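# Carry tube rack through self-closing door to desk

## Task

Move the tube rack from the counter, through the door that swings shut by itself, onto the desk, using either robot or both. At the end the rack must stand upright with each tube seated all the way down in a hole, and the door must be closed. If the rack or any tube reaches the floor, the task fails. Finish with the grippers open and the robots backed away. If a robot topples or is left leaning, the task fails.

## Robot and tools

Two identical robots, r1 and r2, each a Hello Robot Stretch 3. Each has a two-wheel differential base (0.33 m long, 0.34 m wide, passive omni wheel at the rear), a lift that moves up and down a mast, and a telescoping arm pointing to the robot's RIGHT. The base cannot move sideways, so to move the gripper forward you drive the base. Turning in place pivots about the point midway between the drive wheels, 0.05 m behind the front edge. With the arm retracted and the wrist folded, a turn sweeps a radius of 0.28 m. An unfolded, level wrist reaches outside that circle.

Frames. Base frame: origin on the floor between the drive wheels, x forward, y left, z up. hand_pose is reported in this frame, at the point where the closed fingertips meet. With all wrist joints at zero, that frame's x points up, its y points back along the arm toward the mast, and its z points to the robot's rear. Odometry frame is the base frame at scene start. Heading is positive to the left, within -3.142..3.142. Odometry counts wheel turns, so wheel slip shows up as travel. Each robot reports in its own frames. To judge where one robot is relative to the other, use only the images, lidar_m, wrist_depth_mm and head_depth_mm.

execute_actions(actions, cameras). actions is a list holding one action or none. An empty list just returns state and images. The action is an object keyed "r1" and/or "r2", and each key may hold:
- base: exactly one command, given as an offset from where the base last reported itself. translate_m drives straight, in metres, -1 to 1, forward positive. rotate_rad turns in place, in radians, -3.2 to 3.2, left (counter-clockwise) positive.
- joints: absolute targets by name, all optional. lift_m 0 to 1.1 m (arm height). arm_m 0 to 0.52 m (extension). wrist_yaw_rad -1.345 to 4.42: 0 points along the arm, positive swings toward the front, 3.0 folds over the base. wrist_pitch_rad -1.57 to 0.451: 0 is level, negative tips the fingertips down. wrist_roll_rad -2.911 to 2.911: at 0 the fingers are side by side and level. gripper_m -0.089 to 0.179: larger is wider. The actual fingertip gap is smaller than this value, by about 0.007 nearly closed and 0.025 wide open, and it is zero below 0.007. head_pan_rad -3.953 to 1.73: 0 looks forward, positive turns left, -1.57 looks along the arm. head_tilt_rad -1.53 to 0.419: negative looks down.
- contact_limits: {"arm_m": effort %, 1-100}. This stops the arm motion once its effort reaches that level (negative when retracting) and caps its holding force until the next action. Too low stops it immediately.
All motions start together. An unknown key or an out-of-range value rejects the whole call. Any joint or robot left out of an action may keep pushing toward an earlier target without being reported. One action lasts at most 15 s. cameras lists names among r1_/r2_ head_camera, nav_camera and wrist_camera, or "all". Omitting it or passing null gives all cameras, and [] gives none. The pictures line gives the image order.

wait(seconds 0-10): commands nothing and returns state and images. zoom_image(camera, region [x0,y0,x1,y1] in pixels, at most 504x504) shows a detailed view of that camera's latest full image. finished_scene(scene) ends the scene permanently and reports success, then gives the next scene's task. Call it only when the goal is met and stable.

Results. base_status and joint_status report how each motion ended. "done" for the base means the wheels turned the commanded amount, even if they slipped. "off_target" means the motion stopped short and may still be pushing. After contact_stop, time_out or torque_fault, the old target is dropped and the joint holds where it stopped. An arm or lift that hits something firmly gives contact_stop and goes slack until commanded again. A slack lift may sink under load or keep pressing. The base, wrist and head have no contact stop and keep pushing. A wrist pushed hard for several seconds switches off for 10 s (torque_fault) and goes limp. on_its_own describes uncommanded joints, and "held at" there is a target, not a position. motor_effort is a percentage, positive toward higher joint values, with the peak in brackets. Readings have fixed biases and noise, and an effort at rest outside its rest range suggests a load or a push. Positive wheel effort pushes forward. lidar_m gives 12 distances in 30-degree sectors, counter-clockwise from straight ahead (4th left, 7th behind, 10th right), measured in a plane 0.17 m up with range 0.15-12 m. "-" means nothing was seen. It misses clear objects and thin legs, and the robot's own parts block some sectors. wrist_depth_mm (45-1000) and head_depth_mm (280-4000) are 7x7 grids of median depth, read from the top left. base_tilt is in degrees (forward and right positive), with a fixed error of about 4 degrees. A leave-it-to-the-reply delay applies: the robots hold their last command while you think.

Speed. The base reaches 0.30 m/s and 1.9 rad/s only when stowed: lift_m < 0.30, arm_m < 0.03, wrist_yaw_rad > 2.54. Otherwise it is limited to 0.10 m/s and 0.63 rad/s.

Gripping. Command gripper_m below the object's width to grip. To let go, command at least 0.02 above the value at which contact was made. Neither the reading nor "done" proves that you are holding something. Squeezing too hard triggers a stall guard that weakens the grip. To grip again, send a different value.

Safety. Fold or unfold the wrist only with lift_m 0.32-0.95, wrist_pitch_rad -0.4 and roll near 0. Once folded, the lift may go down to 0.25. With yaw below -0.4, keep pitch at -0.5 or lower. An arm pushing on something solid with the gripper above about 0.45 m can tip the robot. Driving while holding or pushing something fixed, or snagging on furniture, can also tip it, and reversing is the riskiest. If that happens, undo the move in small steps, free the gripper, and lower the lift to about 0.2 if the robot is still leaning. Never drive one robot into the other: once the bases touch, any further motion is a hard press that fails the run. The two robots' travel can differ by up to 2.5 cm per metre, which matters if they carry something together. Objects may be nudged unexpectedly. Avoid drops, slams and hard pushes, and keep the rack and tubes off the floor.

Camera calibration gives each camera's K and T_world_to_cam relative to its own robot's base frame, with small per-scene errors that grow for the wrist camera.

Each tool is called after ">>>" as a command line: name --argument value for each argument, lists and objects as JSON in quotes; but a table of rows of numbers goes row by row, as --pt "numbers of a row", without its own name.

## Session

>>> execute_actions --actions '[]'

Scene clock: 0.00 s.
r1.base_odometry: x=+0.000 y=+0.000 heading=+0.000 (m, m, rad; r1's odometry frame)
r1.turned_by_wheels: +0.000 (rad since the last result)
r1.turned_by_imu: +0.000 (rad since the last result)
r1.base_tilt: forward=+0.6 right=-1.3 (deg)
r1.lidar_m: 1.02 1.89 1.62 1.34 1.14 1.14 0.79 0.68 0.68 0.77 0.89 0.89
r1.head_depth_mm: 925 919 911 903 897 892 884 / 1010 998 991 983 977 969 961 / 1109 1100 1091 1079 1071 1065 1052 / 1231 1215 1204 1199 1184 1172 1161 / 1386 1370 1355 1338 1325 1313 1301 / 1579 1533 1524 1504 1478 1460 1447 / 1757 1853 1959 1939 1912 1868 1855
r1.base_status: not commanded
r1.joint_positions: lift_m=+0.494 arm_m=+0.001 wrist_yaw_rad=+3.084 wrist_pitch_rad=-0.475 wrist_roll_rad=+0.000 gripper_m=+0.037 head_pan_rad=+0.015 head_tilt_rad=-0.016
r1.joint_status: not commanded
r1.motor_effort: left_wheel=-1 right_wheel=-1 lift_m=+23 arm_m=-1 wrist_yaw_rad=+0 wrist_pitch_rad=+6 wrist_roll_rad=+0 gripper_m=+0 head_pan_rad=+0 head_tilt_rad=+4 (%)
r1.hand_pose: x=-0.0088 y=+0.0701 z=+0.4942 quat_wxyz=(+0.186, +0.692, +0.147, +0.682) (m; r1's base frame)
r1.wrist_depth_mm: 912 - - - - - - / 935 - - - - - - / - - - - - - - / 969 - - 994 - 998 960 / 882 865 - 846 833 849 829 / 740 730 - 720 698 722 722 / 644 651 630 634 630 631 636
r2.base_odometry: x=+0.000 y=+0.000 heading=+0.000 (m, m, rad; r2's odometry frame)
r2.turned_by_wheels: +0.000 (rad since the last result)
r2.turned_by_imu: +0.000 (rad since the last result)
r2.base_tilt: forward=+1.4 right=+0.4 (deg)
r2.lidar_m: 1.79 2.14 2.04 1.30 0.93 0.89 0.92 1.13 1.08 1.12 1.50 1.73
r2.head_depth_mm: 1674 1674 1672 1660 1651 1640 1640 / 1757 1762 1751 1745 1734 1723 1713 / 1833 1831 1839 1816 1824 1803 1796 / 1911 1971 1934 1933 1927 1916 1897 / 1932 2073 2066 2044 2049 2032 2026 / 1937 2220 2205 2189 2168 2163 2151 / 1924 2381 2355 2334 2309 2314 2251
r2.base_status: not commanded
r2.joint_positions: lift_m=+0.588 arm_m=+0.002 wrist_yaw_rad=+2.961 wrist_pitch_rad=-0.479 wrist_roll_rad=-0.003 gripper_m=+0.037 head_pan_rad=+0.017 head_tilt_rad=-0.004
r2.joint_status: not commanded
r2.motor_effort: left_wheel=-1 right_wheel=+0 lift_m=+29 arm_m=+0 wrist_yaw_rad=+0 wrist_pitch_rad=+4 wrist_roll_rad=+0 gripper_m=+0 head_pan_rad=+1 head_tilt_rad=+1 (%)
r2.hand_pose: x=+0.0177 y=+0.0657 z=+0.5870 quat_wxyz=(+0.229, +0.698, +0.106, +0.670) (m; r2's base frame)
r2.wrist_depth_mm: 805 - - - - - - / 849 - - - - - - / 868 - - - - - - / 902 - - - - - - / 920 - - - - 982 935 / 878 925 - 871 - 838 822 / 810 785 - 762 745 729 727
pictures: r1_head_camera (sideways: a quarter turn clockwise sets it upright), r1_nav_camera (sideways: a quarter turn counterclockwise sets it upright), r1_wrist_camera, r2_head_camera (sideways: a quarter turn clockwise sets it upright), r2_nav_camera (sideways: a quarter turn counterclockwise sets it upright), r2_wrist_camera
camera_calibration (this result's frames):
r1_head_camera: T_world_to_cam=[[0.0308809, -0.00466353, -0.999512, 1.31482], [-0.0459388, 0.998926, -0.00608012, 0.0109582], [0.998467, 0.0461041, 0.0306335, -0.0920449], [0, 0, 0, 1]] pos_world=[0.0518043, -0.000571117, 1.31706]
r1_nav_camera: T_world_to_cam=[[-0.000633717, 0.0412387, 0.999149, -1.25851], [0.00123914, -0.999149, 0.0412395, 0.00577494], [0.999999, 0.00126422, 0.000582076, -0.0453777], [0, 0, 0, 1]] pos_world=[0.0445729, 0.0577269, 1.25723]
r1_wrist_camera: T_world_to_cam=[[0.99185, -0.12716, -0.00798418, 0.0180527], [-0.0865745, -0.626656, -0.774472, 0.453665], [0.0934783, 0.768851, -0.632558, 0.422095], [0, 0, 0, 1]] pos_world=[-0.0180865, -0.0379409, 0.618495]
r2_head_camera: T_world_to_cam=[[0.0178868, -0.00973842, -0.999793, 1.32006], [-0.0225237, 0.999695, -0.0101404, 0.0264852], [0.999586, 0.0227004, 0.017662, -0.0693391], [0, 0, 0, 1]] pos_world=[0.0462952, -0.0120478, 1.32128]
r2_nav_camera: T_world_to_cam=[[-0.0275716, -0.0135004, 0.999529, -1.25755], [0.0127287, -0.999832, -0.0131534, 0.0685595], [0.999539, 0.0123601, 0.0277389, -0.0832326], [0, 0, 0, 1]] pos_world=[0.0476489, 0.0525994, 1.26016]
r2_wrist_camera: T_world_to_cam=[[0.984187, -0.166185, -0.0613095, 0.0393333], [-0.14501, -0.557125, -0.81767, 0.557715], [0.101728, 0.813631, -0.572413, 0.44853], [0, 0, 0, 1]] pos_world=[-0.00346514, -0.0476849, 0.715183]
Images, in order (width x height): r1_head_camera 896x504, r1_nav_camera 672x504, r1_wrist_camera 644x364, r2_head_camera 896x504, r2_nav_camera 672x504, r2_wrist_camera 644x364.

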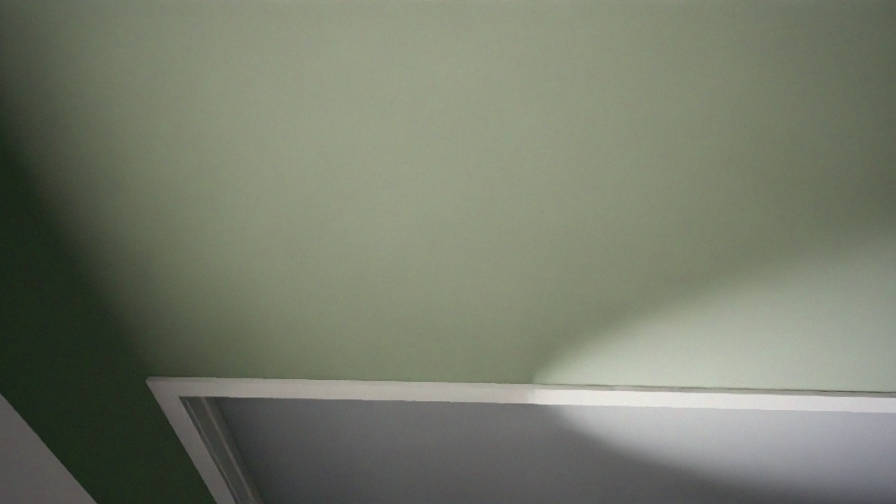

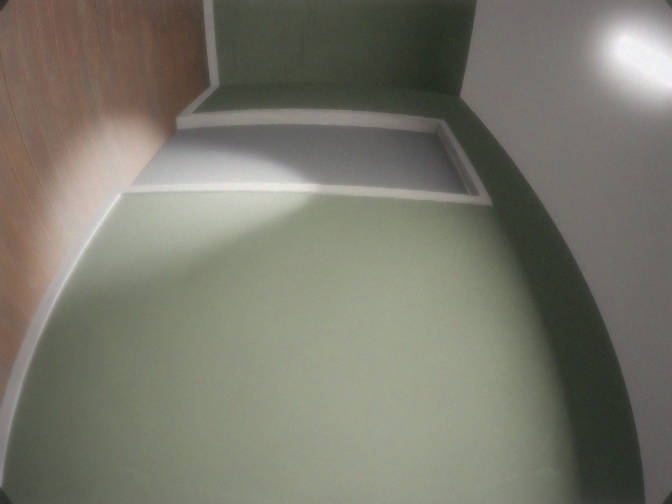

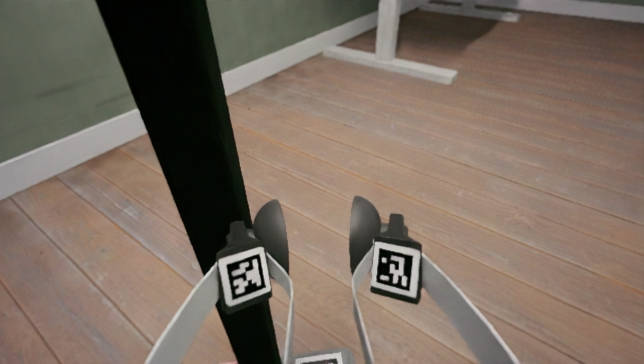

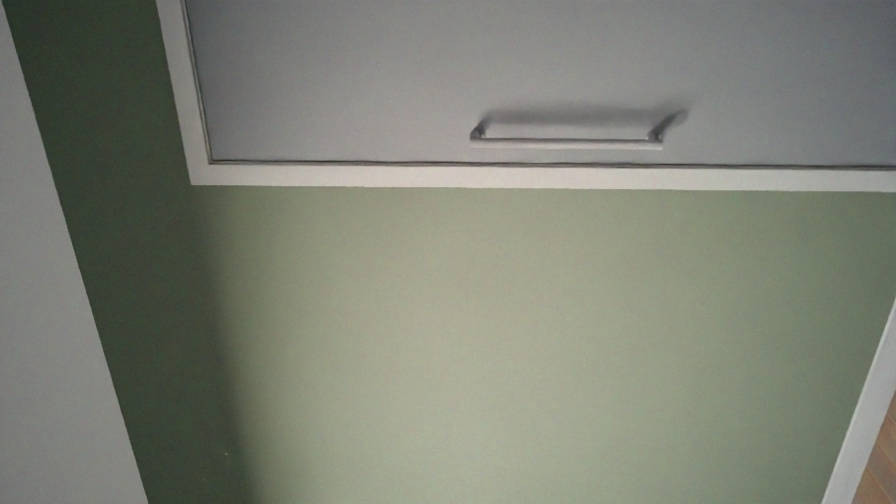

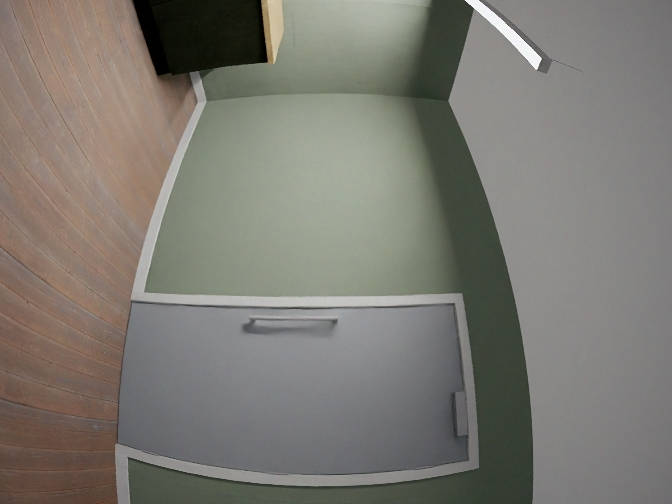

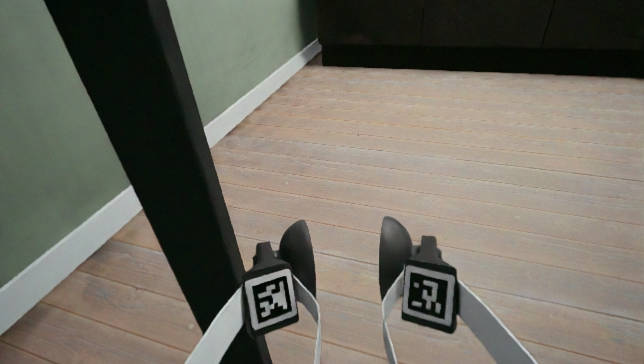

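>>> execute_actions --actions '[{"r1":{"base":{"rotate_rad":0.485},"joints":{"lift_m":0.28,"wrist_pitch_rad":-0.4,"gripper_m":0,"head_tilt_rad":-0.9}},"r2":{"base":{"rotate_rad":1.065},"joints":{"lift_m":0.28,"wrist_pitch_rad":-0.4,"head_tilt_rad":-0.35}}}]' --cameras '["r2_head_camera"]'

>>> execute_actions --actions '[{"r1":{"base":{"translate_m":1.0}},"r2":{"base":{"translate_m":0.9}}}]' --cameras '["r2_head_camera","r2_nav_camera","r1_nav_camera"]'

Scene clock: 8.73 s.
r1.base_odometry: x=+0.000 y=+0.000 heading=+0.485 (m, m, rad; r1's odometry frame)
r1.turned_by_wheels: +0.485 (rad since the last result)
r1.turned_by_imu: +0.485 (rad since the last result)
r1.base_tilt: forward=+0.5 right=-1.2 (deg)
r1.lidar_m: 1.59 1.62 1.37 1.14 1.14 0.81 0.68 0.67 0.76 0.89 0.89 1.00
r1.head_depth_mm: 1372 1454 1570 1635 1461 1279 1130 / 1780 1934 1965 1718 1463 1275 1132 / 2130 2364 2090 1719 1470 1275 1130 / 2655 2567 2082 1719 1464 1281 1129 / 2812 2632 2084 1716 1467 1281 1130 / 2730 2637 2083 1720 1466 1275 1127 / 2666 2638 2078 1728 1461 1280 1129
r1.base_status: done
r1.joint_positions: lift_m=+0.280 arm_m=+0.001 wrist_yaw_rad=+3.084 wrist_pitch_rad=-0.420 wrist_roll_rad=+0.000 gripper_m=+0.000 head_pan_rad=+0.016 head_tilt_rad=-0.889
r1.joint_status: all done
r1.motor_effort: left_wheel=-3(9) right_wheel=+1(4) lift_m=+19(23) arm_m=-1(1) wrist_yaw_rad=+0(0) wrist_pitch_rad=+10(10) wrist_roll_rad=+0(0) gripper_m=-3(85) head_pan_rad=+0(0) head_tilt_rad=-7(56) (%)
r1.hand_pose: x=-0.0084 y=+0.0774 z=+0.2923 quat_wxyz=(+0.168, +0.695, +0.128, +0.687) (m; r1's base frame)
r1.wrist_depth_mm: 944 - - - - - - / 956 - - - - - - / 918 940 924 875 887 898 880 / 730 752 721 709 710 709 675 / 606 594 - - 577 581 573 / 514 514 - - 496 486 479 / 447 - - - 429 427 434
r2.base_odometry: x=+0.000 y=+0.000 heading=+1.065 (m, m, rad; r2's odometry frame)
r2.turned_by_wheels: +1.065 (rad since the last result)
r2.turned_by_imu: +1.063 (rad since the last result)
r2.base_tilt: forward=+1.4 right=+0.4 (deg)
r2.lidar_m: 2.03 1.28 0.93 0.89 0.92 1.12 1.08 1.12 1.53 1.73 1.79 2.13
r2.head_depth_mm: 2379 2487 2599 2157 2295 1984 1565 / 2367 2514 2587 2154 2273 1977 1558 / 2383 2509 2587 2135 2263 1973 1556 / 2355 2495 2595 2109 2265 1967 1554 / 2370 2484 2598 2116 2258 1975 1558 / 2352 2467 2590 2103 2261 1974 1555 / 2360 2488 2576 2107 2237 1963 1548
r2.base_status: done
r2.joint_positions: lift_m=+0.280 arm_m=+0.002 wrist_yaw_rad=+2.961 wrist_pitch_rad=-0.420 wrist_roll_rad=-0.003 gripper_m=+0.037 head_pan_rad=+0.017 head_tilt_rad=-0.346
r2.joint_status: all done
r2.motor_effort: left_wheel=-2(3) right_wheel=+3(9) lift_m=+17(23) arm_m=+0(0) wrist_yaw_rad=+0(0) wrist_pitch_rad=+6(5) wrist_roll_rad=+0(0) gripper_m=+0(1) head_pan_rad=+1(1) head_tilt_rad=-1(16) (%)
r2.hand_pose: x=+0.0191 y=+0.0734 z=+0.2927 quat_wxyz=(+0.209, +0.701, +0.085, +0.677) (m; r2's base frame)
r2.wrist_depth_mm: 786 - 856 879 918 966 - / 833 - 911 946 - - - / 909 - 968 983 956 936 903 / 859 795 797 769 745 729 703 / 672 665 655 634 624 592 584 / 557 549 - 541 - 505 494 / 476 494 - - 444 433 425
pictures: r2_head_camera (sideways: a quarter turn clockwise sets it upright)
camera_calibration (this result's frames):
r2_head_camera: T_world_to_cam=[[-0.318337, -0.0153333, -0.947854, 1.25406], [-0.0255866, 0.999644, -0.00757777, 0.0231636], [0.947632, 0.0218401, -0.318616, 0.368707], [0, 0, 0, 1]] pos_world=[0.0504078, -0.0119792, 1.30632]
Images, in order (width x height): r2_head_camera 896x504.

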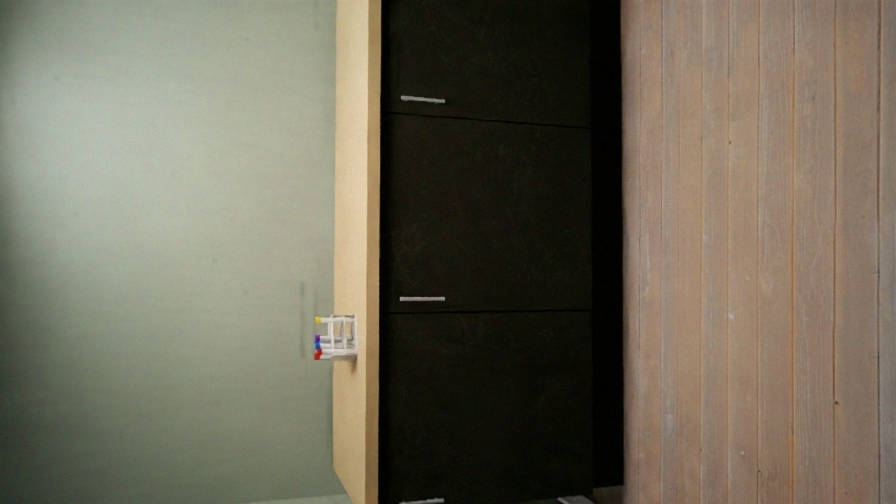

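Scene clock: 13.73 s.
r1.base_odometry: x=+0.885 y=+0.466 heading=+0.485 (m, m, rad; r1's odometry frame)
r1.turned_by_wheels: +0.000 (rad since the last result)
r1.turned_by_imu: +0.003 (rad since the last result)
r1.base_tilt: forward=+0.6 right=-1.3 (deg)
r1.lidar_m: 1.20 2.15 1.74 1.13 1.45 1.63 1.63 1.29 0.69 0.58 0.58 0.64
r1.head_depth_mm: 1003 1071 1151 1245 1362 1239 1130 / 1198 1295 1422 1562 1466 1273 1136 / 1310 1489 1718 1714 1468 1274 1130 / 1713 1966 2024 1722 1458 1274 1130 / 1949 2224 2071 1715 1462 1273 1131 / 1889 2133 2081 1722 1460 1273 1130 / 1833 2080 2084 1718 1467 1276 1130
r1.base_status: done
r1.joint_positions: lift_m=+0.280 arm_m=+0.001 wrist_yaw_rad=+3.084 wrist_pitch_rad=-0.420 wrist_roll_rad=+0.000 gripper_m=+0.000 head_pan_rad=+0.016 head_tilt_rad=-0.890
r1.joint_status: not commanded
r1.motor_effort: left_wheel=-3(8) right_wheel=+0(6) lift_m=+20(20) arm_m=-1(1) wrist_yaw_rad=+0(0) wrist_pitch_rad=+10(10) wrist_roll_rad=+0(0) gripper_m=-3(2) head_pan_rad=+1(0) head_tilt_rad=-6(6) (%)
r1.hand_pose: x=-0.0084 y=+0.0775 z=+0.2924 quat_wxyz=(+0.167, +0.695, +0.128, +0.687) (m; r1's base frame)
r1.wrist_depth_mm: - - - - - - - / - - - - - - - / 947 939 909 932 875 866 868 / 731 720 720 688 696 685 686 / 603 596 - - 575 583 579 / 501 524 - - 500 486 488 / 453 - - - 429 428 423
r2.base_odometry: x=+0.436 y=+0.787 heading=+1.065 (m, m, rad; r2's odometry frame)
r2.turned_by_wheels: +0.000 (rad since the last result)
r2.turned_by_imu: +0.002 (rad since the last result)
r2.base_tilt: forward=+1.5 right=+0.4 (deg)
r2.lidar_m: 1.14 1.17 0.93 0.90 0.93 1.26 1.98 2.06 1.79 1.72 1.79 1.18
r2.head_depth_mm: 1558 1641 1738 1290 1245 1333 1435 / 1542 1638 1732 1288 1238 1324 1429 / 1547 1630 1732 1279 1237 1318 1423 / 1545 1628 1728 1276 1228 1310 1421 / 1543 1635 1733 1272 1224 1312 1425 / 1543 1632 1729 1220 1218 1302 1418 / 1552 1629 1719 1258 1213 1298 1418
r2.base_status: done
r2.joint_positions: lift_m=+0.280 arm_m=+0.002 wrist_yaw_rad=+2.961 wrist_pitch_rad=-0.419 wrist_roll_rad=-0.003 gripper_m=+0.037 head_pan_rad=+0.017 head_tilt_rad=-0.347
r2.joint_status: not commanded
r2.motor_effort: left_wheel=-2(7) right_wheel=+3(12) lift_m=+17(17) arm_m=+0(1) wrist_yaw_rad=+0(1) wrist_pitch_rad=+6(6) wrist_roll_rad=+1(1) gripper_m=+0(0) head_pan_rad=+1(0) head_tilt_rad=-2(2) (%)
r2.hand_pose: x=+0.0191 y=+0.0735 z=+0.2928 quat_wxyz=(+0.209, +0.701, +0.085, +0.677) (m; r2's base frame)
r2.wrist_depth_mm: 802 - 850 883 934 972 - / 840 - 914 945 992 - - / 884 - 973 989 978 931 903 / 860 792 786 770 748 727 706 / 674 652 666 638 622 596 585 / 557 550 - 537 - 508 492 / 477 491 - - 445 435 430
pictures: r1_nav_camera (sideways: a quarter turn counterclockwise sets it upright), r2_head_camera (sideways: a quarter turn clockwise sets it upright), r2_nav_camera (sideways: a quarter turn counterclockwise sets it upright)
camera_calibration (this result's frames):
r1_nav_camera: T_world_to_cam=[[0.765727, 0.053121, 0.640968, -0.795881], [0.0379871, -0.998579, 0.0373774, 0.0106266], [0.642042, -0.0042724, -0.766657, 0.955201], [0, 0, 0, 1]] pos_world=[-0.00425566, 0.0569704, 1.24205]
r2_head_camera: T_world_to_cam=[[-0.319312, -0.0153494, -0.947525, 1.25364], [-0.0255943, 0.999644, -0.00756856, 0.0231517], [0.947304, 0.0218345, -0.319591, 0.369977], [0, 0, 0, 1]] pos_world=[0.0504123, -0.0119791, 1.30627]
r2_nav_camera: T_world_to_cam=[[0.310124, -0.00788114, 0.950663, -1.19555], [0.00853753, -0.999902, -0.0110744, 0.0658731], [0.950658, 0.0115508, -0.310027, 0.356736], [0, 0, 0, 1]] pos_world=[0.0310734, 0.0523238, 1.24789]
Images, in order (width x height): r1_nav_camera 672x504, r2_head_camera 896x504, r2_nav_camera 672x504.

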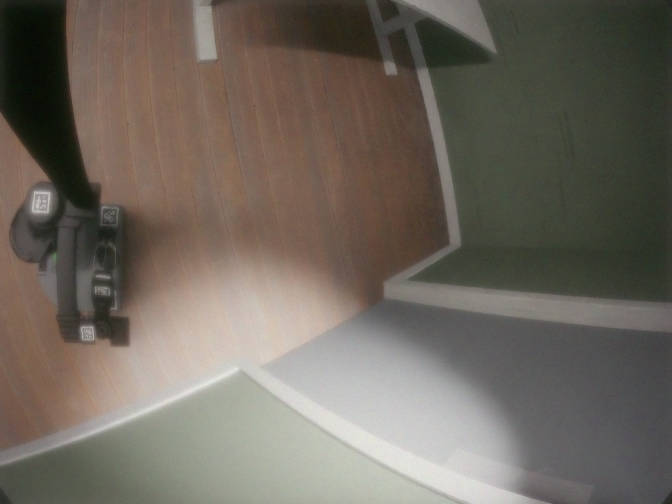

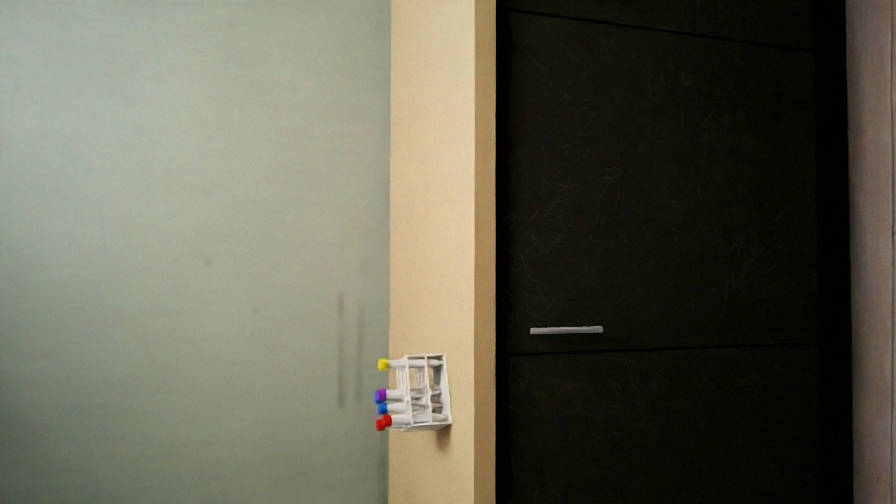

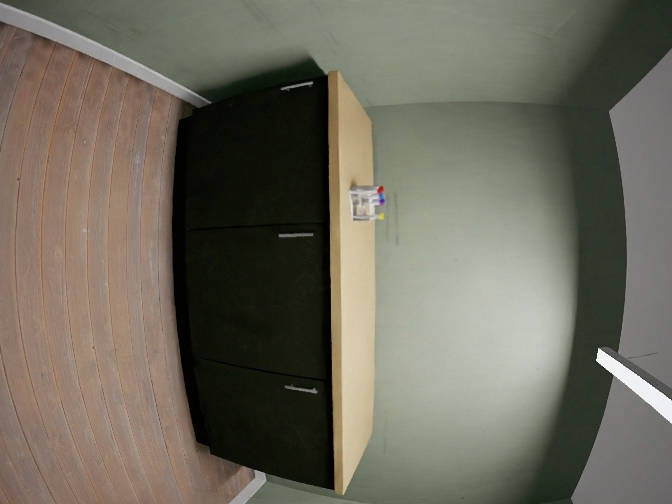

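>>> execute_actions --actions '[{"r1":{"base":{"translate_m":0.72}},"r2":{"base":{"translate_m":0.6}}}]' --cameras '[]'

>>> execute_actions --actions '[{"r1":{"base":{"rotate_rad":1.86},"joints":{"head_pan_rad":-3.1,"head_tilt_rad":-1.0,"lift_m":0.31}},"r2":{"base":{"rotate_rad":1.93},"joints":{"lift_m":0.62,"head_pan_rad":-1.6,"head_tilt_rad":-0.55}}}]' --cameras '["r2_head_camera","r1_nav_camera"]'

>>> execute_actions --actions '[{"r1":{"base":{"translate_m":-0.14}},"r2":{"joints":{"lift_m":0.87,"wrist_yaw_rad":-0.03,"wrist_roll_rad":0.03}}}]' --cameras '[]'

>>> execute_actions --actions '[{"r1":{"base":{"translate_m":-0.1}},"r2":{"joints":{"wrist_pitch_rad":-0.12,"gripper_m":0.179,"arm_m":0.17}}}]' --cameras '["r2_wrist_camera","r1_nav_camera"]'

Scene clock: 26.47 s.
r1.base_odometry: x=+1.522 y=+0.802 heading=+0.485 (m, m, rad; r1's odometry frame)
r1.turned_by_wheels: +0.000 (rad since the last result)
r1.turned_by_imu: +0.002 (rad since the last result)
r1.base_tilt: forward=+0.5 right=-1.3 (deg)
r1.lidar_m: 0.73 1.47 1.64 1.69 1.68 1.89 2.31 0.78 0.44 0.43 0.43 0.48
r1.head_depth_mm: 615 680 747 808 883 972 1078 / 624 710 831 973 1133 1228 1131 / 775 858 966 1100 1341 1281 1130 / 1021 1173 1379 1605 1463 1273 1131 / 1297 1508 1750 1722 1468 1277 1131 / 1278 1457 1689 1725 1456 1278 1131 / 1241 1407 1627 1723 1462 1274 1132
r1.base_status: done
r1.joint_positions: lift_m=+0.280 arm_m=+0.001 wrist_yaw_rad=+3.084 wrist_pitch_rad=-0.420 wrist_roll_rad=+0.000 gripper_m=+0.000 head_pan_rad=+0.016 head_tilt_rad=-0.890
r1.joint_status: not commanded
r1.motor_effort: left_wheel=-4(10) right_wheel=+1(6) lift_m=+20(19) arm_m=-1(1) wrist_yaw_rad=+0(0) wrist_pitch_rad=+10(10) wrist_roll_rad=+0(0) gripper_m=-2(2) head_pan_rad=+0(0) head_tilt_rad=-6(6) (%)
r1.hand_pose: x=-0.0084 y=+0.0775 z=+0.2925 quat_wxyz=(+0.167, +0.695, +0.128, +0.687) (m; r1's base frame)
r1.wrist_depth_mm: - - - - - - - / - - - - - - - / 967 890 918 903 923 903 859 / 747 722 726 711 698 696 691 / 601 594 - - 595 581 571 / 505 519 - - 486 486 474 / 449 - - - 431 423 427
r2.base_odometry: x=+0.727 y=+1.312 heading=+1.065 (m, m, rad; r2's odometry frame)
r2.turned_by_wheels: +0.000 (rad since the last result)
r2.turned_by_imu: +0.001 (rad since the last result)
r2.base_tilt: forward=+1.5 right=+0.4 (deg)
r2.lidar_m: 0.53 0.55 0.73 0.90 0.93 1.27 2.59 2.46 1.79 1.72 0.78 0.56
r2.head_depth_mm: 1005 1061 1124 1177 820 598 637 / 1006 1061 1126 1175 816 598 635 / 1003 1062 1124 1169 813 595 631 / 1004 1059 1123 1170 812 595 629 / 1005 1060 1122 1169 810 593 627 / 1003 1060 1118 1171 806 592 617 / 1001 1056 1120 1169 707 590 621
r2.base_status: done
r2.joint_positions: lift_m=+0.280 arm_m=+0.002 wrist_yaw_rad=+2.961 wrist_pitch_rad=-0.419 wrist_roll_rad=-0.003 gripper_m=+0.037 head_pan_rad=+0.017 head_tilt_rad=-0.347
r2.joint_status: not commanded
r2.motor_effort: left_wheel=-2(6) right_wheel=+3(12) lift_m=+17(17) arm_m=-1(1) wrist_yaw_rad=+1(0) wrist_pitch_rad=+6(6) wrist_roll_rad=+0(0) gripper_m=+0(0) head_pan_rad=+1(1) head_tilt_rad=-1(1) (%)
r2.hand_pose: x=+0.0191 y=+0.0735 z=+0.2928 quat_wxyz=(+0.209, +0.701, +0.085, +0.677) (m; r2's base frame)
r2.wrist_depth_mm: 797 - 872 894 938 761 558 / 860 - 922 968 - 830 572 / 917 - 964 1000 971 869 634 / 865 801 801 775 748 725 654 / 679 667 661 638 633 599 590 / 558 547 - 536 - 505 493 / 478 492 - - 440 432 429
pictures: none
No camera images: the call's "cameras" was empty. Leave "cameras" out to get every camera's image.

Scene clock: 30.43 s.
r1.base_odometry: x=+1.522 y=+0.802 heading=+2.345 (m, m, rad; r1's odometry frame)
r1.turned_by_wheels: +1.860 (rad since the last result)
r1.turned_by_imu: +1.860 (rad since the last result)
r1.base_tilt: forward=+0.6 right=-1.2 (deg)
r1.lidar_m: 1.24 1.73 2.29 1.61 0.51 0.44 0.43 0.44 0.59 1.19 1.51 1.64
r1.head_depth_mm: 375 437 527 664 815 1095 1138 / 375 439 528 667 899 1193 - / 375 439 529 666 903 1203 - / 376 439 531 670 905 1211 - / 375 440 531 671 907 1213 - / 377 441 532 671 914 1216 1144 / 377 441 534 673 911 1214 1109
r1.base_status: done
r1.joint_positions: lift_m=+0.310 arm_m=+0.001 wrist_yaw_rad=+3.084 wrist_pitch_rad=-0.419 wrist_roll_rad=+0.000 gripper_m=+0.000 head_pan_rad=-3.093 head_tilt_rad=-0.988
r1.joint_status: all done
r1.motor_effort: left_wheel=-4(13) right_wheel=+1(4) lift_m=+25(27) arm_m=-1(1) wrist_yaw_rad=+1(0) wrist_pitch_rad=+10(10) wrist_roll_rad=+0(0) gripper_m=-3(2) head_pan_rad=-4(54) head_tilt_rad=-7(24) (%)
r1.hand_pose: x=-0.0084 y=+0.0775 z=+0.3222 quat_wxyz=(+0.167, +0.695, +0.127, +0.687) (m; r1's base frame)
r1.wrist_depth_mm: 551 - - - - - - / 546 741 - - - - - / 530 725 - - 960 960 957 / 519 722 765 757 765 772 750 / 491 620 - - 623 626 601 / 465 539 - - 540 529 523 / 464 - - - 453 454 461
r2.base_odometry: x=+0.727 y=+1.312 heading=+2.995 (m, m, rad; r2's odometry frame)
r2.turned_by_wheels: +1.930 (rad since the last result)
r2.turned_by_imu: +1.926 (rad since the last result)
r2.base_tilt: forward=+1.4 right=+0.4 (deg)
r2.lidar_m: 0.91 1.11 2.18 2.60 1.88 1.72 0.96 0.59 0.53 0.53 0.64 0.90
r2.head_depth_mm: 957 1037 1097 794 595 658 746 / 985 1066 1128 792 616 686 780 / 1018 1098 1156 788 637 710 822 / 1042 1142 1181 745 662 749 867 / 1077 1177 1172 743 690 786 917 / 1113 1218 1169 782 720 827 973 / 1147 1262 1163 780 754 873 1035
r2.base_status: done
r2.joint_positions: lift_m=+0.620 arm_m=+0.002 wrist_yaw_rad=+2.961 wrist_pitch_rad=-0.419 wrist_roll_rad=-0.003 gripper_m=+0.037 head_pan_rad=-1.593 head_tilt_rad=-0.543
r2.joint_status: all done
r2.motor_effort: left_wheel=-1(7) right_wheel=+3(11) lift_m=+38(40) arm_m=+0(1) wrist_yaw_rad=+1(0) wrist_pitch_rad=+6(6) wrist_roll_rad=+0(0) gripper_m=+0(0) head_pan_rad=-2(32) head_tilt_rad=-2(14) (%)
r2.hand_pose: x=+0.0191 y=+0.0735 z=+0.6320 quat_wxyz=(+0.209, +0.701, +0.085, +0.677) (m; r2's base frame)
r2.wrist_depth_mm: - - - - - - - / - - - - - - - / - - - - - - - / - - - - - - - / - - - - - - - / - - - 975 - 927 915 / 875 851 - 829 813 795 783
pictures: r1_nav_camera (sideways: a quarter turn counterclockwise sets it upright), r2_head_camera (sideways: a quarter turn clockwise sets it upright)
camera_calibration (this result's frames):
r1_nav_camera: T_world_to_cam=[[-0.822634, -0.0810664, 0.562763, -0.6843], [-0.0742741, 0.996624, 0.0349921, 0.0144214], [-0.563699, -0.013013, -0.825878, 1.03955], [0, 0, 0, 1]] pos_world=[0.0241377, -0.0563187, 1.24314]
r2_head_camera: T_world_to_cam=[[0.00101316, 0.498797, -0.866718, 1.14625], [0.999913, -0.0118832, -0.00566992, 0.0144225], [-0.0131275, -0.866637, -0.498766, 0.608998], [0, 0, 0, 1]] pos_world=[-0.00758802, -0.0437941, 1.2973]
Images, in order (width x height): r1_nav_camera 672x504, r2_head_camera 896x504.

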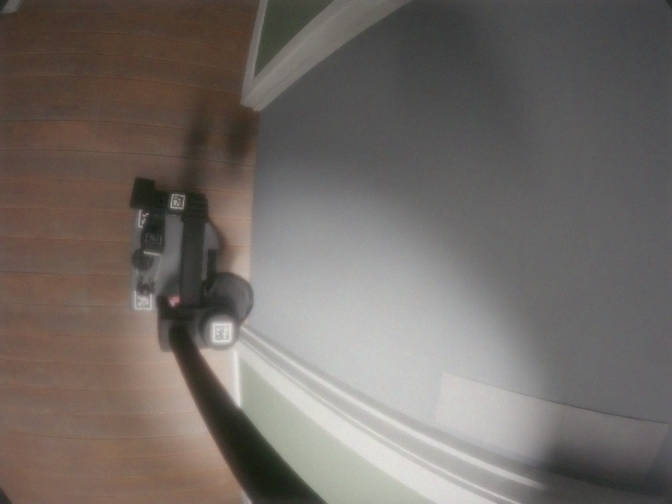

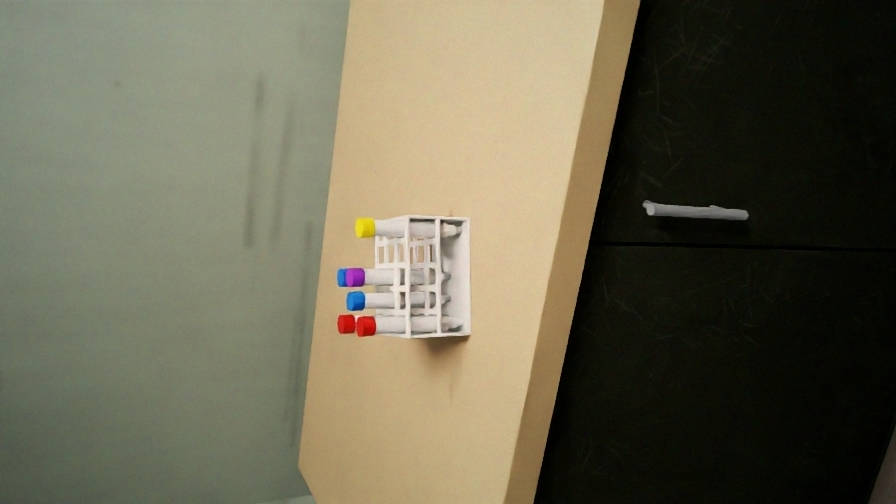

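Scene clock: 33.53 s.
r1.base_odometry: x=+1.620 y=+0.701 heading=+2.345 (m, m, rad; r1's odometry frame)
r1.turned_by_wheels: +0.000 (rad since the last result)
r1.turned_by_imu: +0.000 (rad since the last result)
r1.base_tilt: forward=+0.5 right=-1.3 (deg)
r1.lidar_m: 1.38 1.87 2.42 0.97 0.34 0.30 0.29 0.30 0.40 0.69 1.52 1.75
r1.head_depth_mm: - 295 343 431 584 788 990 / - 296 343 433 586 837 - / - 296 344 433 587 782 - / - 297 345 434 588 843 - / - 297 345 435 590 913 - / - 298 346 437 592 917 1143 / - 294 347 438 594 920 1109
r1.base_status: done
r1.joint_positions: lift_m=+0.310 arm_m=+0.001 wrist_yaw_rad=+3.084 wrist_pitch_rad=-0.419 wrist_roll_rad=+0.000 gripper_m=+0.000 head_pan_rad=-3.093 head_tilt_rad=-0.988
r1.joint_status: not commanded
r1.motor_effort: left_wheel=-3(10) right_wheel=+1(2) lift_m=+25(25) arm_m=-1(1) wrist_yaw_rad=+0(1) wrist_pitch_rad=+10(10) wrist_roll_rad=+0(0) gripper_m=-2(3) head_pan_rad=-4(4) head_tilt_rad=-6(7) (%)
r1.hand_pose: x=-0.0084 y=+0.0775 z=+0.3222 quat_wxyz=(+0.167, +0.695, +0.127, +0.687) (m; r1's base frame)
r1.wrist_depth_mm: 309 - - - - - - / 299 429 - - - - - / 310 425 967 922 960 979 941 / 333 405 777 773 744 759 727 / 359 421 - - 619 620 621 / 388 446 - - 525 523 529 / 379 - - - 465 454 457
r2.base_odometry: x=+0.727 y=+1.312 heading=+2.995 (m, m, rad; r2's odometry frame)
r2.turned_by_wheels: +0.000 (rad since the last result)
r2.turned_by_imu: +0.000 (rad since the last result)
r2.base_tilt: forward=+1.5 right=+0.4 (deg)
r2.lidar_m: 0.90 1.11 2.17 2.60 1.88 1.72 0.96 0.60 0.53 0.54 0.65 0.90
r2.head_depth_mm: 956 1032 1094 794 595 658 718 / 988 1066 1126 793 616 687 745 / 1015 1101 1158 788 638 700 - / 1047 1136 1186 745 662 730 - / 1078 1172 1175 739 688 782 915 / 1115 1221 1173 783 720 826 971 / 1149 1261 1166 781 755 872 1033
r2.base_status: not commanded
r2.joint_positions: lift_m=+0.870 arm_m=+0.002 wrist_yaw_rad=-0.028 wrist_pitch_rad=-0.419 wrist_roll_rad=+0.027 gripper_m=+0.037 head_pan_rad=-1.593 head_tilt_rad=-0.543
r2.joint_status: all done
r2.motor_effort: left_wheel=-2(2) right_wheel=+3(3) lift_m=+37(38) arm_m=+0(0) wrist_yaw_rad=-2(3) wrist_pitch_rad=+6(6) wrist_roll_rad=+2(2) gripper_m=+0(1) head_pan_rad=-3(2) head_tilt_rad=-3(2) (%)
r2.hand_pose: x=-0.0278 y=-0.3713 z=+0.8820 quat_wxyz=(+0.680, +0.135, -0.703, -0.159) (m; r2's base frame)
r2.wrist_depth_mm: 759 865 572 435 500 438 391 / 429 384 348 318 293 271 253 / 459 408 365 315 287 262 243 / 523 466 412 371 336 309 284 / 608 535 464 406 357 335 308 / 788 626 550 451 - 368 336 / 831 753 630 525 467 405 369
pictures: none
No camera images: the call's "cameras" was empty. Leave "cameras" out to get every camera's image.

Scene clock: 36.00 s.
r1.base_odometry: x=+1.689 y=+0.630 heading=+2.345 (m, m, rad; r1's odometry frame)
r1.turned_by_wheels: +0.000 (rad since the last result)
r1.turned_by_imu: +0.001 (rad since the last result)
r1.base_tilt: forward=+0.6 right=-1.3 (deg)
r1.lidar_m: 1.48 1.97 2.41 0.51 0.31 0.30 0.28 0.28 0.34 0.66 1.52 1.83
r1.head_depth_mm: - 297 348 445 619 1213 816 / - 294 341 434 599 881 - / - 291 335 425 581 786 - / - 288 329 415 563 808 - / - 286 324 407 547 830 - / - - 318 397 531 796 1125 / - - 313 389 516 764 1094
r1.base_status: translate_m off_target (by the wheels' count: -0.0998 of -0.1000)
r1.joint_positions: lift_m=+0.310 arm_m=+0.001 wrist_yaw_rad=+3.084 wrist_pitch_rad=-0.419 wrist_roll_rad=+0.000 gripper_m=+0.000 head_pan_rad=-3.094 head_tilt_rad=-0.990
r1.joint_status: not commanded
r1.on_its_own: left_wheel is at rest, and its effort (-21) is outside its rest range (-18 to +18); right_wheel is at rest, and its effort (-19) is outside its rest range (-18 to +18)
r1.motor_effort: left_wheel=-21(56) right_wheel=-19(22) lift_m=+24(25) arm_m=-1(1) wrist_yaw_rad=+0(0) wrist_pitch_rad=+10(10) wrist_roll_rad=+0(0) gripper_m=-3(2) head_pan_rad=-3(4) head_tilt_rad=-6(6) (%)
r1.hand_pose: x=-0.0084 y=+0.0775 z=+0.3223 quat_wxyz=(+0.167, +0.695, +0.127, +0.687) (m; r1's base frame)
r1.wrist_depth_mm: 251 - - - - - - / 271 284 - - - - - / 300 306 950 986 961 971 971 / 709 341 766 755 757 746 730 / 625 385 - - 630 618 607 / 539 433 - - 538 525 524 / 405 - - - 460 457 452
r2.base_odometry: x=+0.727 y=+1.312 heading=+2.995 (m, m, rad; r2's odometry frame)
r2.turned_by_wheels: +0.000 (rad since the last result)
r2.turned_by_imu: +0.000 (rad since the last result)
r2.base_tilt: forward=+1.4 right=+0.4 (deg)
r2.lidar_m: 0.90 1.11 2.18 2.59 1.82 1.72 0.96 0.59 0.53 0.54 0.65 0.90
r2.head_depth_mm: 961 1033 1095 793 641 - 767 / 985 1067 1127 792 - - 781 / 1013 1099 1153 808 - - 821 / 1044 1137 1191 749 - - 864 / 1078 1173 1174 744 695 785 914 / 1110 1217 1165 784 722 826 969 / 1150 1264 1164 781 753 872 1036
r2.base_status: not commanded
r2.joint_positions: lift_m=+0.870 arm_m=+0.170 wrist_yaw_rad=-0.029 wrist_pitch_rad=-0.142 wrist_roll_rad=+0.027 gripper_m=+0.179 head_pan_rad=-1.593 head_tilt_rad=-0.543
r2.joint_status: all done
r2.motor_effort: left_wheel=-1(2) right_wheel=+3(3) lift_m=+38(37) arm_m=+3(3) wrist_yaw_rad=-1(1) wrist_pitch_rad=+7(8) wrist_roll_rad=+2(1) gripper_m=+0(96) head_pan_rad=-2(2) head_tilt_rad=-2(2) (%)
r2.hand_pose: x=-0.0287 y=-0.5648 z=+0.9482 quat_wxyz=(+0.695, +0.039, -0.715, -0.061) (m; r2's base frame)
r2.wrist_depth_mm: 725 884 852 774 708 654 607 / 730 918 888 790 733 673 630 / 734 887 324 301 731 629 559 / 549 503 333 310 376 359 335 / 333 321 286 279 263 251 251 / 237 224 218 208 201 192 - / - 187 176 166 161 156 145
pictures: r1_nav_camera (sideways: a quarter turn counterclockwise sets it upright), r2_wrist_camera
camera_calibration (this result's frames):
r1_nav_camera: T_world_to_cam=[[-0.823866, -0.0808145, 0.560994, -0.681989], [-0.0739739, 0.996648, 0.0349363, 0.0144923], [-0.561937, -0.0127162, -0.827082, 1.04111], [0, 0, 0, 1]] pos_world=[0.0242421, -0.0563195, 1.24317]
r2_wrist_camera: T_world_to_cam=[[-0.996509, -0.00025469, -0.0834886, 0.0602453], [0.080345, 0.268912, -0.959808, 1.10285], [0.0226955, -0.963165, -0.267952, -0.12152], [0, 0, 0, 1]] pos_world=[-0.0258156, -0.413597, 1.03099]
Images, in order (width x height): r1_nav_camera 672x504, r2_wrist_camera 644x364.

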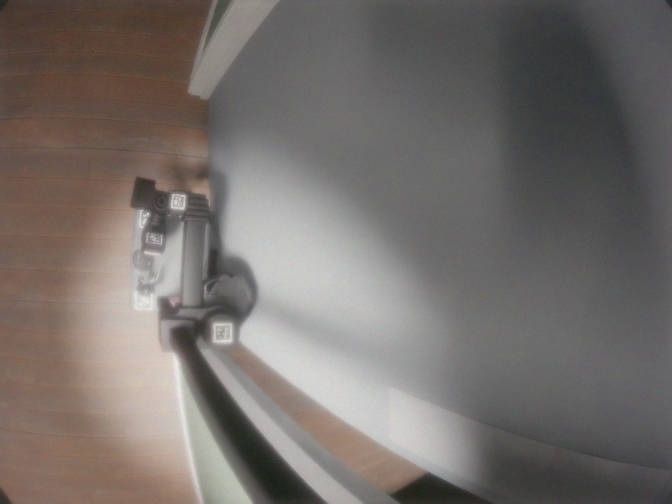

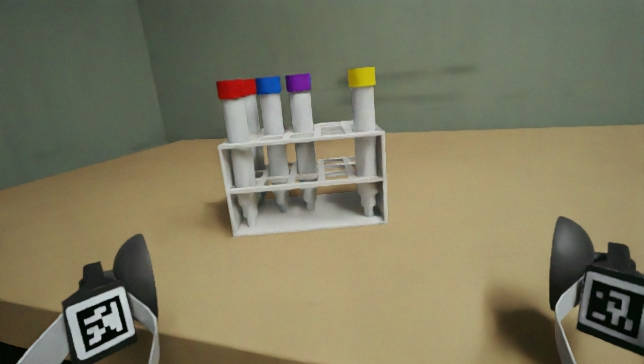

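>>> execute_actions --actions '[{"r1":{"base":{"translate_m":-0.38}},"r2":{"base":{"translate_m":0.022},"joints":{"lift_m":0.876,"arm_m":0.28}}}]' --cameras '["r2_wrist_camera","r1_nav_camera"]'

Scene clock: 43.10 s.
r1.base_odometry: x=+1.955 y=+0.358 heading=+2.345 (m, m, rad; r1's odometry frame)
r1.turned_by_wheels: +0.000 (rad since the last result)
r1.turned_by_imu: -0.001 (rad since the last result)
r1.base_tilt: forward=+0.6 right=-1.3 (deg)
r1.lidar_m: 1.86 0.38 0.29 0.51 1.88 1.77 0.28 0.25 0.26 0.31 0.60 2.04
r1.head_depth_mm: 2297 2217 1844 1584 1389 1228 1142 / 330 2038 1802 1577 1382 1246 - / 301 353 436 577 1318 1273 - / 288 321 387 491 665 954 - / - 299 351 431 557 787 - / - 287 319 384 482 647 856 / - - 297 346 424 547 767
r1.base_status: done
r1.joint_positions: lift_m=+0.310 arm_m=+0.001 wrist_yaw_rad=+3.084 wrist_pitch_rad=-0.419 wrist_roll_rad=+0.000 gripper_m=+0.000 head_pan_rad=-3.094 head_tilt_rad=-0.990
r1.joint_status: not commanded
r1.on_its_own: left_wheel is at rest, and its effort (-21) is outside its rest range (-18 to +18)
r1.motor_effort: left_wheel=-21(34) right_wheel=-9(25) lift_m=+24(24) arm_m=-1(1) wrist_yaw_rad=+0(0) wrist_pitch_rad=+10(10) wrist_roll_rad=+0(0) gripper_m=-2(2) head_pan_rad=-4(3) head_tilt_rad=-5(6) (%)
r1.hand_pose: x=-0.0084 y=+0.0775 z=+0.3223 quat_wxyz=(+0.167, +0.695, +0.127, +0.687) (m; r1's base frame)
r1.wrist_depth_mm: - - - 990 374 296 - / - - - - 362 329 - / - 991 972 874 385 365 941 / 771 786 749 761 417 418 747 / 643 629 - - 456 583 611 / 544 544 - - 493 521 526 / 466 - - - 450 460 453
r2.base_odometry: x=+0.705 y=+1.315 heading=+2.994 (m, m, rad; r2's odometry frame)
r2.turned_by_wheels: +0.000 (rad since the last result)
r2.turned_by_imu: -0.001 (rad since the last result)
r2.base_tilt: forward=+1.4 right=+0.4 (deg)
r2.lidar_m: 0.88 1.08 2.12 2.60 1.78 1.74 0.97 0.60 0.54 0.54 0.65 0.88
r2.head_depth_mm: 965 1041 1102 794 - - 791 / 989 1071 1136 875 647 704 791 / 1021 1109 1160 - 672 713 834 / 1052 1145 1183 - 702 759 879 / 1083 1185 1170 750 700 797 929 / 1119 1222 1168 783 730 840 985 / 1155 1270 1167 782 765 883 1048
r2.base_status: done
r2.joint_positions: lift_m=+0.876 arm_m=+0.280 wrist_yaw_rad=-0.029 wrist_pitch_rad=-0.142 wrist_roll_rad=+0.027 gripper_m=+0.179 head_pan_rad=-1.593 head_tilt_rad=-0.543
r2.joint_status: all done
r2.motor_effort: left_wheel=-1(3) right_wheel=+2(9) lift_m=+37(35) arm_m=+3(5) wrist_yaw_rad=-1(0) wrist_pitch_rad=+6(6) wrist_roll_rad=+1(2) gripper_m=+0(0) head_pan_rad=-2(2) head_tilt_rad=-2(2) (%)
r2.hand_pose: x=-0.0287 y=-0.6748 z=+0.9542 quat_wxyz=(+0.695, +0.039, -0.715, -0.061) (m; r2's base frame)
r2.wrist_depth_mm: 663 800 742 675 622 571 529 / 670 836 752 687 633 587 549 / 675 859 187 189 564 609 557 / 622 527 176 192 171 368 350 / 350 335 178 200 183 257 264 / 249 235 190 209 194 199 - / - 180 180 174 169 163 152
pictures: r1_nav_camera (sideways: a quarter turn counterclockwise sets it upright), r2_wrist_camera
camera_calibration (this result's frames):
r1_nav_camera: T_world_to_cam=[[-0.823865, -0.0808149, 0.560995, -0.681989], [-0.0739744, 0.996648, 0.0349363, 0.0144923], [-0.561937, -0.0127165, -0.827082, 1.04111], [0, 0, 0, 1]] pos_world=[0.0242421, -0.0563194, 1.24317]
r2_wrist_camera: T_world_to_cam=[[-0.996509, -0.000175116, -0.0834838, 0.0607466], [0.0803691, 0.268598, -0.959894, 1.13814], [0.0225916, -0.963252, -0.267646, -0.226206], [0, 0, 0, 1]] pos_world=[-0.0258261, -0.523583, 1.03702]
Images, in order (width x height): r1_nav_camera 672x504, r2_wrist_camera 644x364.

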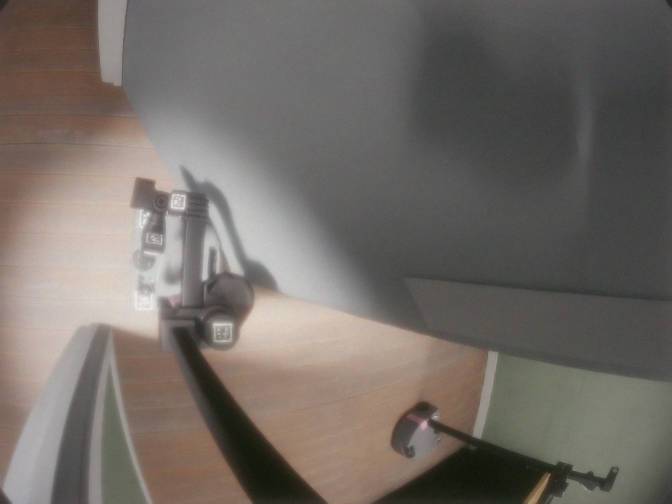

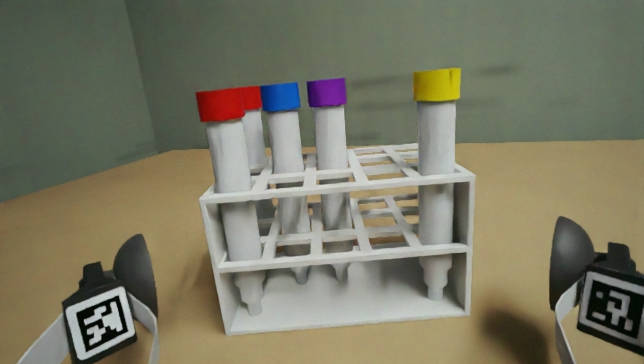

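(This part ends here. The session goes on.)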